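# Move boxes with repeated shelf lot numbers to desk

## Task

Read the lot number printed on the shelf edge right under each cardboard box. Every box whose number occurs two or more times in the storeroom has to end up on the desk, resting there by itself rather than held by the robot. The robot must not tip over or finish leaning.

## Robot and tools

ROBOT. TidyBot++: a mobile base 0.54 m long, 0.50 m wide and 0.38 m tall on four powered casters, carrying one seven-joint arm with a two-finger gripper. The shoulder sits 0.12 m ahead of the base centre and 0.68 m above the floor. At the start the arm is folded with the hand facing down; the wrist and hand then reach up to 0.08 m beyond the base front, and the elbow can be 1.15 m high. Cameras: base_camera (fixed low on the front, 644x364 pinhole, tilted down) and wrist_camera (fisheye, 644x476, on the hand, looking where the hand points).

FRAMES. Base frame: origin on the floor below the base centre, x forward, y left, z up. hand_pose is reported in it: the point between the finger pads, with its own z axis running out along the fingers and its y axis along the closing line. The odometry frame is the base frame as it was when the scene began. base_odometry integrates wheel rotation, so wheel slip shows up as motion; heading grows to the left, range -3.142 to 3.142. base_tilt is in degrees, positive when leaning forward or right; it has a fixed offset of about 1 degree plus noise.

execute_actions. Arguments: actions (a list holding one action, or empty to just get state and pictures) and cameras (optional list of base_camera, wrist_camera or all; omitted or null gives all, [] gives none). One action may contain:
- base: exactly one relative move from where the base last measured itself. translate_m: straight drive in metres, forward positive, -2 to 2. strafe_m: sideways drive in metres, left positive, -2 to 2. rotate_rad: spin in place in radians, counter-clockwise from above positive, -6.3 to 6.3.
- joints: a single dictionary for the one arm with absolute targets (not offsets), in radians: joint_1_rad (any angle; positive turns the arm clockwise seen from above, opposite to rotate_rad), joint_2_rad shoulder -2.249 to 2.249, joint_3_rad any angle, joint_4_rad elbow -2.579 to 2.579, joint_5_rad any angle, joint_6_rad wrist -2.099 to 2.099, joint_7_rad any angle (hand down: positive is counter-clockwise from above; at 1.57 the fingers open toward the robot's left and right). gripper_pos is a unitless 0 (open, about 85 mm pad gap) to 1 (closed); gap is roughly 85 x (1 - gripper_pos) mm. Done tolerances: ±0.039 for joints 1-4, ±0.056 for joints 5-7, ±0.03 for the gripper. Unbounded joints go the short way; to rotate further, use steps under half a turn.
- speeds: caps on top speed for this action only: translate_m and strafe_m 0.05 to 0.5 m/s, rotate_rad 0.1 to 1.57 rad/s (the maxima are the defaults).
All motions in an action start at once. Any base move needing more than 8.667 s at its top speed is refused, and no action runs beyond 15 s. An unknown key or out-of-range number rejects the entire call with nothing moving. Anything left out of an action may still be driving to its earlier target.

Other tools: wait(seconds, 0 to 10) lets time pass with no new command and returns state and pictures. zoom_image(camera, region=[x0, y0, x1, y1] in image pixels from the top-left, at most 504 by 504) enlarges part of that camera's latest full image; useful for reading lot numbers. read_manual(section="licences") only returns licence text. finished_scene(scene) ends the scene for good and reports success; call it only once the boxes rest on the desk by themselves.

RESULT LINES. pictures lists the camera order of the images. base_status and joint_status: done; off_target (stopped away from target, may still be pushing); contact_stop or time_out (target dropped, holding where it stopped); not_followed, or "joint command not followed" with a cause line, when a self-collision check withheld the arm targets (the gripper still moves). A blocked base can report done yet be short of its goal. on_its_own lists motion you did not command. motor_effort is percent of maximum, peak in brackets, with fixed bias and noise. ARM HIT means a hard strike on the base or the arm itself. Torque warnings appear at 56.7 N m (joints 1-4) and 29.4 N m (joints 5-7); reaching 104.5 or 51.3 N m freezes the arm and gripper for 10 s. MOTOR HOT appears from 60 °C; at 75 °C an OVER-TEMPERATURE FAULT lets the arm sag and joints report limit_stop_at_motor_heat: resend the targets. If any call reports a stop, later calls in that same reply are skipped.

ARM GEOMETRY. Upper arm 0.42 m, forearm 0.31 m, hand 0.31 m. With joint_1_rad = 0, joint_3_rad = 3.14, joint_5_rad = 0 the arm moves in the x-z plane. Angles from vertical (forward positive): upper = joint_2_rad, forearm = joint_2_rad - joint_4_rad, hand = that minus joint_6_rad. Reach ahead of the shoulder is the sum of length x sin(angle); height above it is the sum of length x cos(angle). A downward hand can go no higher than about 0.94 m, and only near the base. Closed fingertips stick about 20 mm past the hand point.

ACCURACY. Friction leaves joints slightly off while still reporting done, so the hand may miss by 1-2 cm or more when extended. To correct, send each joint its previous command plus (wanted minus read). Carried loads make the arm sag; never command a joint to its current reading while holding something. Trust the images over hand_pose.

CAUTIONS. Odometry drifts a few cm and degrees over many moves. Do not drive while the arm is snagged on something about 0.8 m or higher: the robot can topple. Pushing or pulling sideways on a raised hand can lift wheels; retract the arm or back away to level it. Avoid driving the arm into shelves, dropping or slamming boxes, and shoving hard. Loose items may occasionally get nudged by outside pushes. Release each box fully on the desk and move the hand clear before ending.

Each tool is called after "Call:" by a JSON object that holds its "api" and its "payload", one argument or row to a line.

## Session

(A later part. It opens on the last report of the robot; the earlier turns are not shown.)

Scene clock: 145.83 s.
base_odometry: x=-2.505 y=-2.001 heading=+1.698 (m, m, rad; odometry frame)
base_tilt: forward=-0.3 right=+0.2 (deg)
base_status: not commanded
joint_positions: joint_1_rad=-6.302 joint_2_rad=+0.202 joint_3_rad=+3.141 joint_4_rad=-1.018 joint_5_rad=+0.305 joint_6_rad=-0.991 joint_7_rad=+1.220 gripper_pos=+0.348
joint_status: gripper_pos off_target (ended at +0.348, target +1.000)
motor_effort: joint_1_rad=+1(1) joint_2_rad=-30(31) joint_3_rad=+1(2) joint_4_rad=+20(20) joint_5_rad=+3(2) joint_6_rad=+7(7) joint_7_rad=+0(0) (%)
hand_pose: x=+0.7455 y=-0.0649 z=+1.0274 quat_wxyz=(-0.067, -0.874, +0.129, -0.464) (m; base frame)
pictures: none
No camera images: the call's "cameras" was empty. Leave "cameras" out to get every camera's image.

Call:
{"api": "execute_actions", "payload": {
  "actions": [
    {"base":{"strafe_m":-0.28},"joints":{"joint_2_rad":-0.55,"joint_4_rad":-1.3,"joint_5_rad":-0.015,"joint_6_rad":-1.4,"joint_7_rad":1.59}}
  ],
  "cameras": ["wrist_camera"]
}}

Scene clock: 148.33 s.
base_odometry: x=-2.227 y=-1.965 heading=+1.697 (m, m, rad; odometry frame)
base_tilt: forward=-0.3 right=+0.3 (deg)
base_status: done
joint_positions: joint_1_rad=-6.293 joint_2_rad=-0.534 joint_3_rad=+3.142 joint_4_rad=-1.286 joint_5_rad=+0.004 joint_6_rad=-1.384 joint_7_rad=+1.567 gripper_pos=+0.348
joint_status: all done
motor_effort: joint_1_rad=+0(4) joint_2_rad=+1(33) joint_3_rad=+1(3) joint_4_rad=+16(20) joint_5_rad=+0(3) joint_6_rad=+8(8) joint_7_rad=+0(1) (%)
hand_pose: x=+0.3822 y=+0.0025 z=+1.1069 quat_wxyz=(+0.001, -0.876, -0.002, -0.482) (m; base frame)
pictures: wrist_camera
camera_calibration (this result's frames):
wrist_camera: T_world_to_cam=[[0.0301775, -0.999471, -0.0121493, 0.00949146], [-0.528219, -0.0056275, -0.849089, 1.20208], [0.848571, 0.0320409, -0.52811, 0.397573], [0, 0, 0, 1]] pos_world=[0.297308, 0.00351258, 1.23075]
Images, in order (width x height): wrist_camera 644x476.

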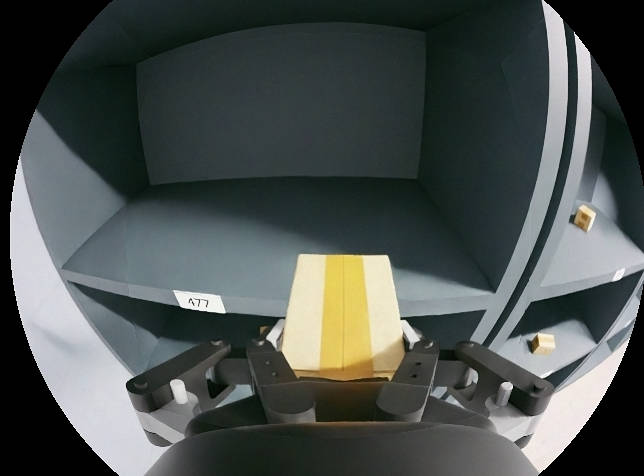

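Call:
{"api": "execute_actions", "payload": {
  "actions": [
    {"base":{"strafe_m":-2.0},"joints":{"joint_2_rad":-0.7}}
  ],
  "cameras": ["base_camera"]
}}

Call:
{"api": "execute_actions", "payload": {
  "actions": [
    {"base":{"strafe_m":-1.44}}
  ]
}}

Scene clock: 153.93 s.
base_odometry: x=-0.243 y=-1.715 heading=+1.697 (m, m, rad; odometry frame)
base_tilt: forward=-0.3 right=+0.2 (deg)
base_status: done
joint_positions: joint_1_rad=-6.293 joint_2_rad=-0.694 joint_3_rad=+3.142 joint_4_rad=-1.292 joint_5_rad=+0.000 joint_6_rad=-1.384 joint_7_rad=+1.567 gripper_pos=+0.348
joint_status: all done
motor_effort: joint_1_rad=+1(2) joint_2_rad=+8(12) joint_3_rad=+1(2) joint_4_rad=+14(17) joint_5_rad=+1(1) joint_6_rad=+9(9) joint_7_rad=+0(0) (%)
hand_pose: x=+0.3123 y=+0.0031 z=+1.1406 quat_wxyz=(+0.004, -0.837, -0.002, -0.548) (m; base frame)
pictures: base_camera
Images, in order (width x height): base_camera 644x364.

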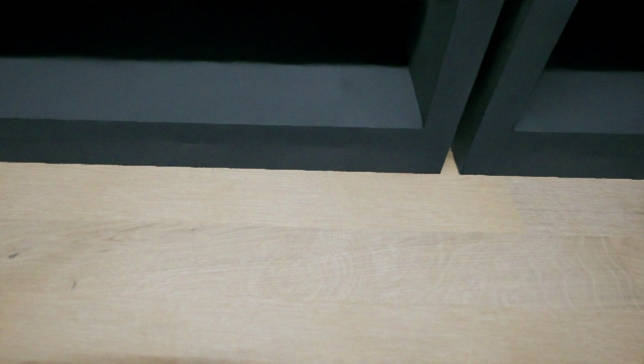

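Scene clock: 158.17 s.
base_odometry: x=+1.186 y=-1.535 heading=+1.696 (m, m, rad; odometry frame)
base_tilt: forward=-0.3 right=+0.2 (deg)
base_status: done
joint_positions: joint_1_rad=-6.293 joint_2_rad=-0.694 joint_3_rad=+3.142 joint_4_rad=-1.292 joint_5_rad=-0.001 joint_6_rad=-1.384 joint_7_rad=+1.567 gripper_pos=+0.348
joint_status: not commanded
motor_effort: joint_1_rad=+0(1) joint_2_rad=+8(9) joint_3_rad=+1(4) joint_4_rad=+14(15) joint_5_rad=+0(1) joint_6_rad=+8(9) joint_7_rad=+0(0) (%)
hand_pose: x=+0.3123 y=+0.0037 z=+1.1406 quat_wxyz=(+0.004, -0.837, -0.003, -0.548) (m; base frame)
pictures: base_camera, wrist_camera
camera_calibration (this result's frames):
wrist_camera: T_world_to_cam=[[0.0365089, -0.999269, -0.0113015, 0.0102331], [-0.392147, -0.00392354, -0.919894, 1.23206], [0.919178, 0.0380162, -0.392004, 0.297401], [0, 0, 0, 1]] pos_world=[0.209412, 0.00375358, 1.25006]
Images, in order (width x height): base_camera 644x364, wrist_camera 644x476.

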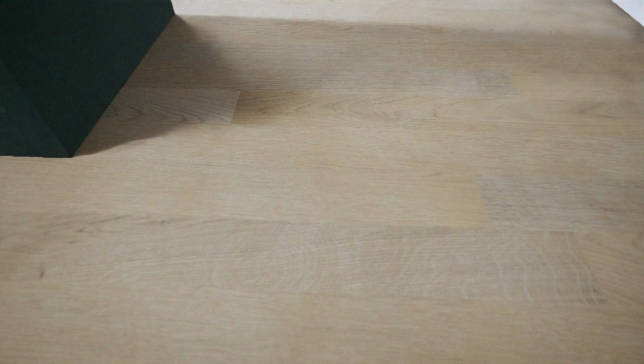

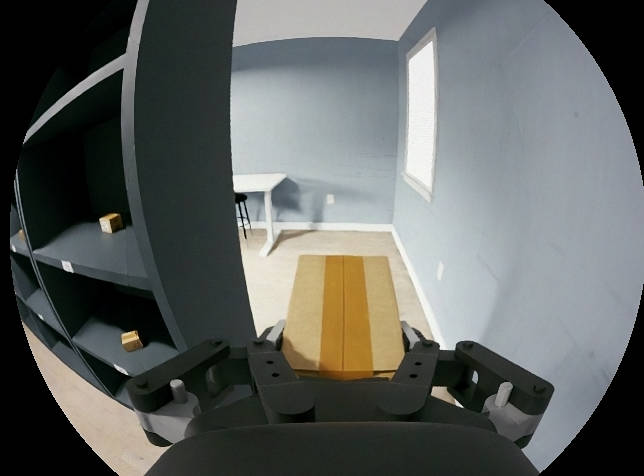

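Call:
{"api": "execute_actions", "payload": {
  "actions": [
    {"base":{"translate_m":2.0},"joints":{"joint_2_rad":0.3,"joint_4_rad":-1.445,"joint_6_rad":-0.2}}
  ]
}}

Call:
{"api": "execute_actions", "payload": {
  "actions": [
    {"base":{"strafe_m":0.47},"joints":{"joint_1_rad":-6.9,"joint_2_rad":0.45}}
  ]
}}

Scene clock: 164.03 s.
base_odometry: x=+0.937 y=+0.449 heading=+1.696 (m, m, rad; odometry frame)
base_tilt: forward=-0.3 right=+0.2 (deg)
base_status: done
joint_positions: joint_1_rad=-6.293 joint_2_rad=+0.297 joint_3_rad=+3.142 joint_4_rad=-1.437 joint_5_rad=-0.001 joint_6_rad=-0.225 joint_7_rad=+1.567 gripper_pos=+0.348
joint_status: all done
motor_effort: joint_1_rad=+1(1) joint_2_rad=-36(38) joint_3_rad=+0(2) joint_4_rad=+21(23) joint_5_rad=+1(1) joint_6_rad=+9(10) joint_7_rad=+0(0) (%)
hand_pose: x=+0.8405 y=+0.0085 z=+0.9156 quat_wxyz=(+0.004, -0.830, -0.002, -0.558) (m; base frame)
pictures: base_camera, wrist_camera
camera_calibration (this result's frames):
wrist_camera: T_world_to_cam=[[0.0354475, -0.999308, -0.0112382, -0.00587278], [-0.36991, -0.0026732, -0.929064, 1.22197], [0.928391, 0.0370901, -0.369749, -0.304589], [0, 0, 0, 1]] pos_world=[0.735004, 0.00869508, 1.0226]
Images, in order (width x height): base_camera 644x364, wrist_camera 644x476.

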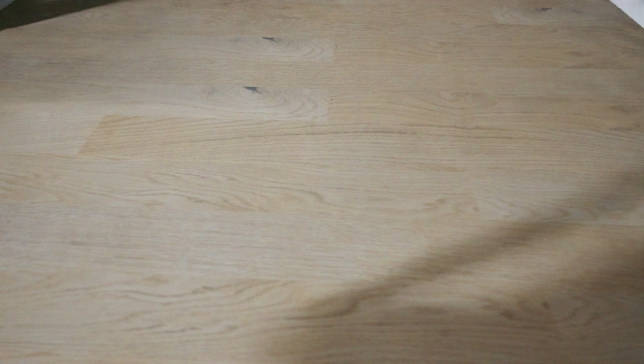

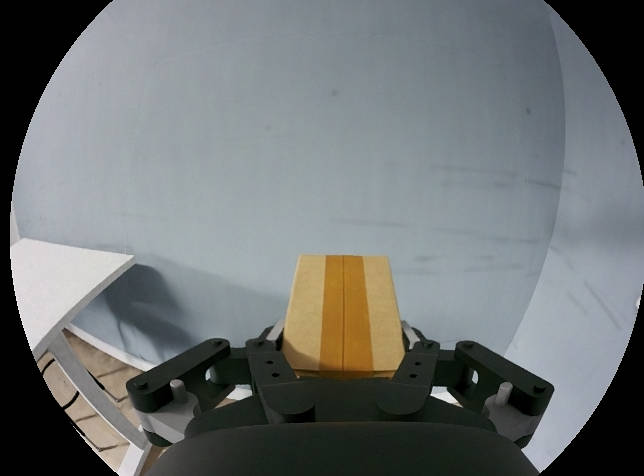

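Scene clock: 166.33 s.
base_odometry: x=+0.470 y=+0.390 heading=+1.696 (m, m, rad; odometry frame)
base_tilt: forward=-0.3 right=+0.2 (deg)
base_status: done
joint_positions: joint_1_rad=-6.900 joint_2_rad=+0.441 joint_3_rad=+3.132 joint_4_rad=-1.437 joint_5_rad=-0.001 joint_6_rad=-0.225 joint_7_rad=+1.567 gripper_pos=+0.348
joint_status: all done
motor_effort: joint_1_rad=+1(6) joint_2_rad=-40(41) joint_3_rad=+0(4) joint_4_rad=+21(21) joint_5_rad=+1(0) joint_6_rad=+8(9) joint_7_rad=+0(0) (%)
hand_pose: x=+0.7243 y=+0.4385 z=+0.8095 quat_wxyz=(+0.156, -0.827, -0.264, -0.471) (m; base frame)
pictures: base_camera, wrist_camera
camera_calibration (this result's frames):
wrist_camera: T_world_to_cam=[[0.604634, -0.79628, -0.0188553, -0.0684089], [-0.407633, -0.289015, -0.866202, 1.18352], [0.68429, 0.531422, -0.499338, -0.187072], [0, 0, 0, 1]] pos_world=[0.651817, 0.386997, 0.930466]
Images, in order (width x height): base_camera 644x364, wrist_camera 644x476.

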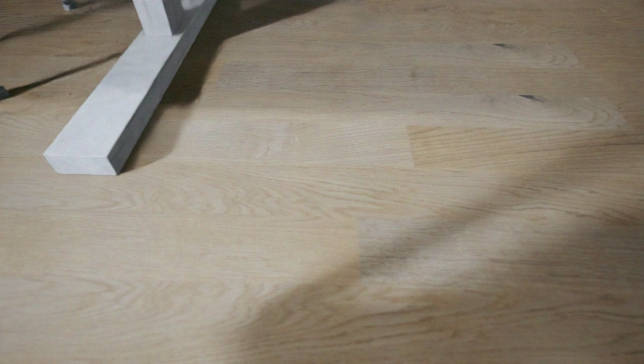

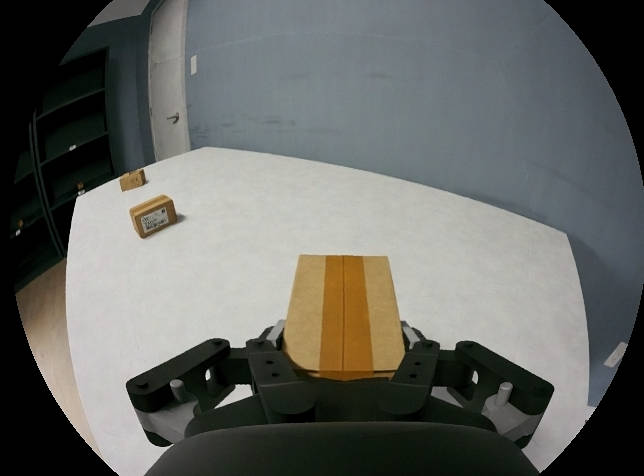

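Call:
{"api": "execute_actions", "payload": {
  "actions": [
    {"joints":{"joint_2_rad":0.53}}
  ],
  "cameras": []
}}

Scene clock: 167.47 s.
base_odometry: x=+0.470 y=+0.390 heading=+1.696 (m, m, rad; odometry frame)
base_tilt: forward=-0.3 right=+0.2 (deg)
base_status: not commanded
joint_positions: joint_1_rad=-6.900 joint_2_rad=+0.513 joint_3_rad=+3.132 joint_4_rad=-1.437 joint_5_rad=-0.001 joint_6_rad=-0.216 joint_7_rad=+1.568 gripper_pos=+0.348
joint_status: all done
motor_effort: joint_1_rad=+1(2) joint_2_rad=-39(44) joint_3_rad=+0(1) joint_4_rad=+18(21) joint_5_rad=+1(0) joint_6_rad=+6(8) joint_7_rad=+0(0) (%)
hand_pose: x=+0.7314 y=+0.4436 z=+0.7577 quat_wxyz=(+0.147, -0.841, -0.269, -0.445) (m; base frame)
pictures: none
No camera images: the call's "cameras" was empty. Leave "cameras" out to get every camera's image.

Call:
{"api": "execute_actions", "payload": {
  "actions": [
    {"joints":{"joint_2_rad":0.515,"gripper_pos":0.0}}
  ],
  "cameras": []
}}

Call:
{"api": "execute_actions", "payload": {
  "actions": [
    {"joints":{"joint_2_rad":0.33}}
  ],
  "cameras": ["wrist_camera"]
}}

Scene clock: 168.73 s.
base_odometry: x=+0.470 y=+0.390 heading=+1.696 (m, m, rad; odometry frame)
base_tilt: forward=-0.3 right=+0.2 (deg)
base_status: not commanded
joint_positions: joint_1_rad=-6.900 joint_2_rad=+0.513 joint_3_rad=+3.132 joint_4_rad=-1.437 joint_5_rad=-0.001 joint_6_rad=-0.216 joint_7_rad=+1.568 gripper_pos=+0.000
joint_status: all done
motor_effort: joint_1_rad=+0(0) joint_2_rad=-40(41) joint_3_rad=+0(1) joint_4_rad=+18(20) joint_5_rad=+0(0) joint_6_rad=+7(7) joint_7_rad=+0(0) (%)
hand_pose: x=+0.7314 y=+0.4436 z=+0.7577 quat_wxyz=(+0.147, -0.841, -0.269, -0.445) (m; base frame)
pictures: none
No camera images: the call's "cameras" was empty. Leave "cameras" out to get every camera's image.

Scene clock: 169.93 s.
base_odometry: x=+0.470 y=+0.390 heading=+1.696 (m, m, rad; odometry frame)
base_tilt: forward=-0.3 right=+0.2 (deg)
base_status: not commanded
joint_positions: joint_1_rad=-6.900 joint_2_rad=+0.329 joint_3_rad=+3.132 joint_4_rad=-1.437 joint_5_rad=-0.001 joint_6_rad=-0.216 joint_7_rad=+1.568 gripper_pos=+0.000
joint_status: all done
motor_effort: joint_1_rad=+0(1) joint_2_rad=-35(43) joint_3_rad=+0(0) joint_4_rad=+20(21) joint_5_rad=+1(1) joint_6_rad=+8(8) joint_7_rad=+0(1) (%)
hand_pose: x=+0.7096 y=+0.4281 z=+0.8947 quat_wxyz=(+0.171, -0.797, -0.255, -0.521) (m; base frame)
pictures: wrist_camera
camera_calibration (this result's frames):
wrist_camera: T_world_to_cam=[[0.606567, -0.794908, -0.0140484, -0.0724804], [-0.318967, -0.227131, -0.920148, 1.2072], [0.728242, 0.562612, -0.391319, -0.270103], [0, 0, 0, 1]] pos_world=[0.625722, 0.368541, 1.00409]
Images, in order (width x height): wrist_camera 644x476.

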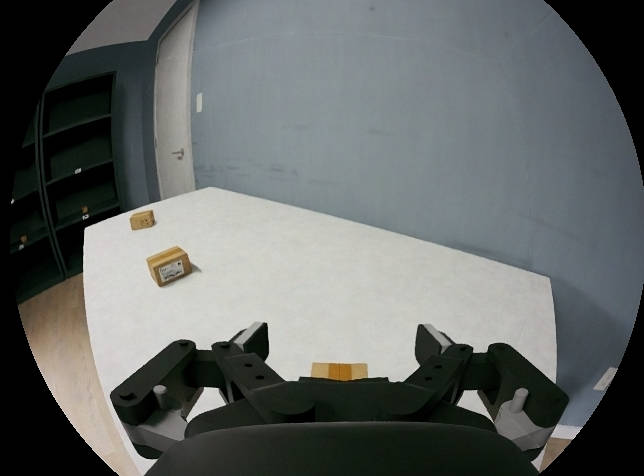

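Call:
{"api": "finished_scene", "payload": {
  "scene": 2
}}

The scene is finished: the task was done.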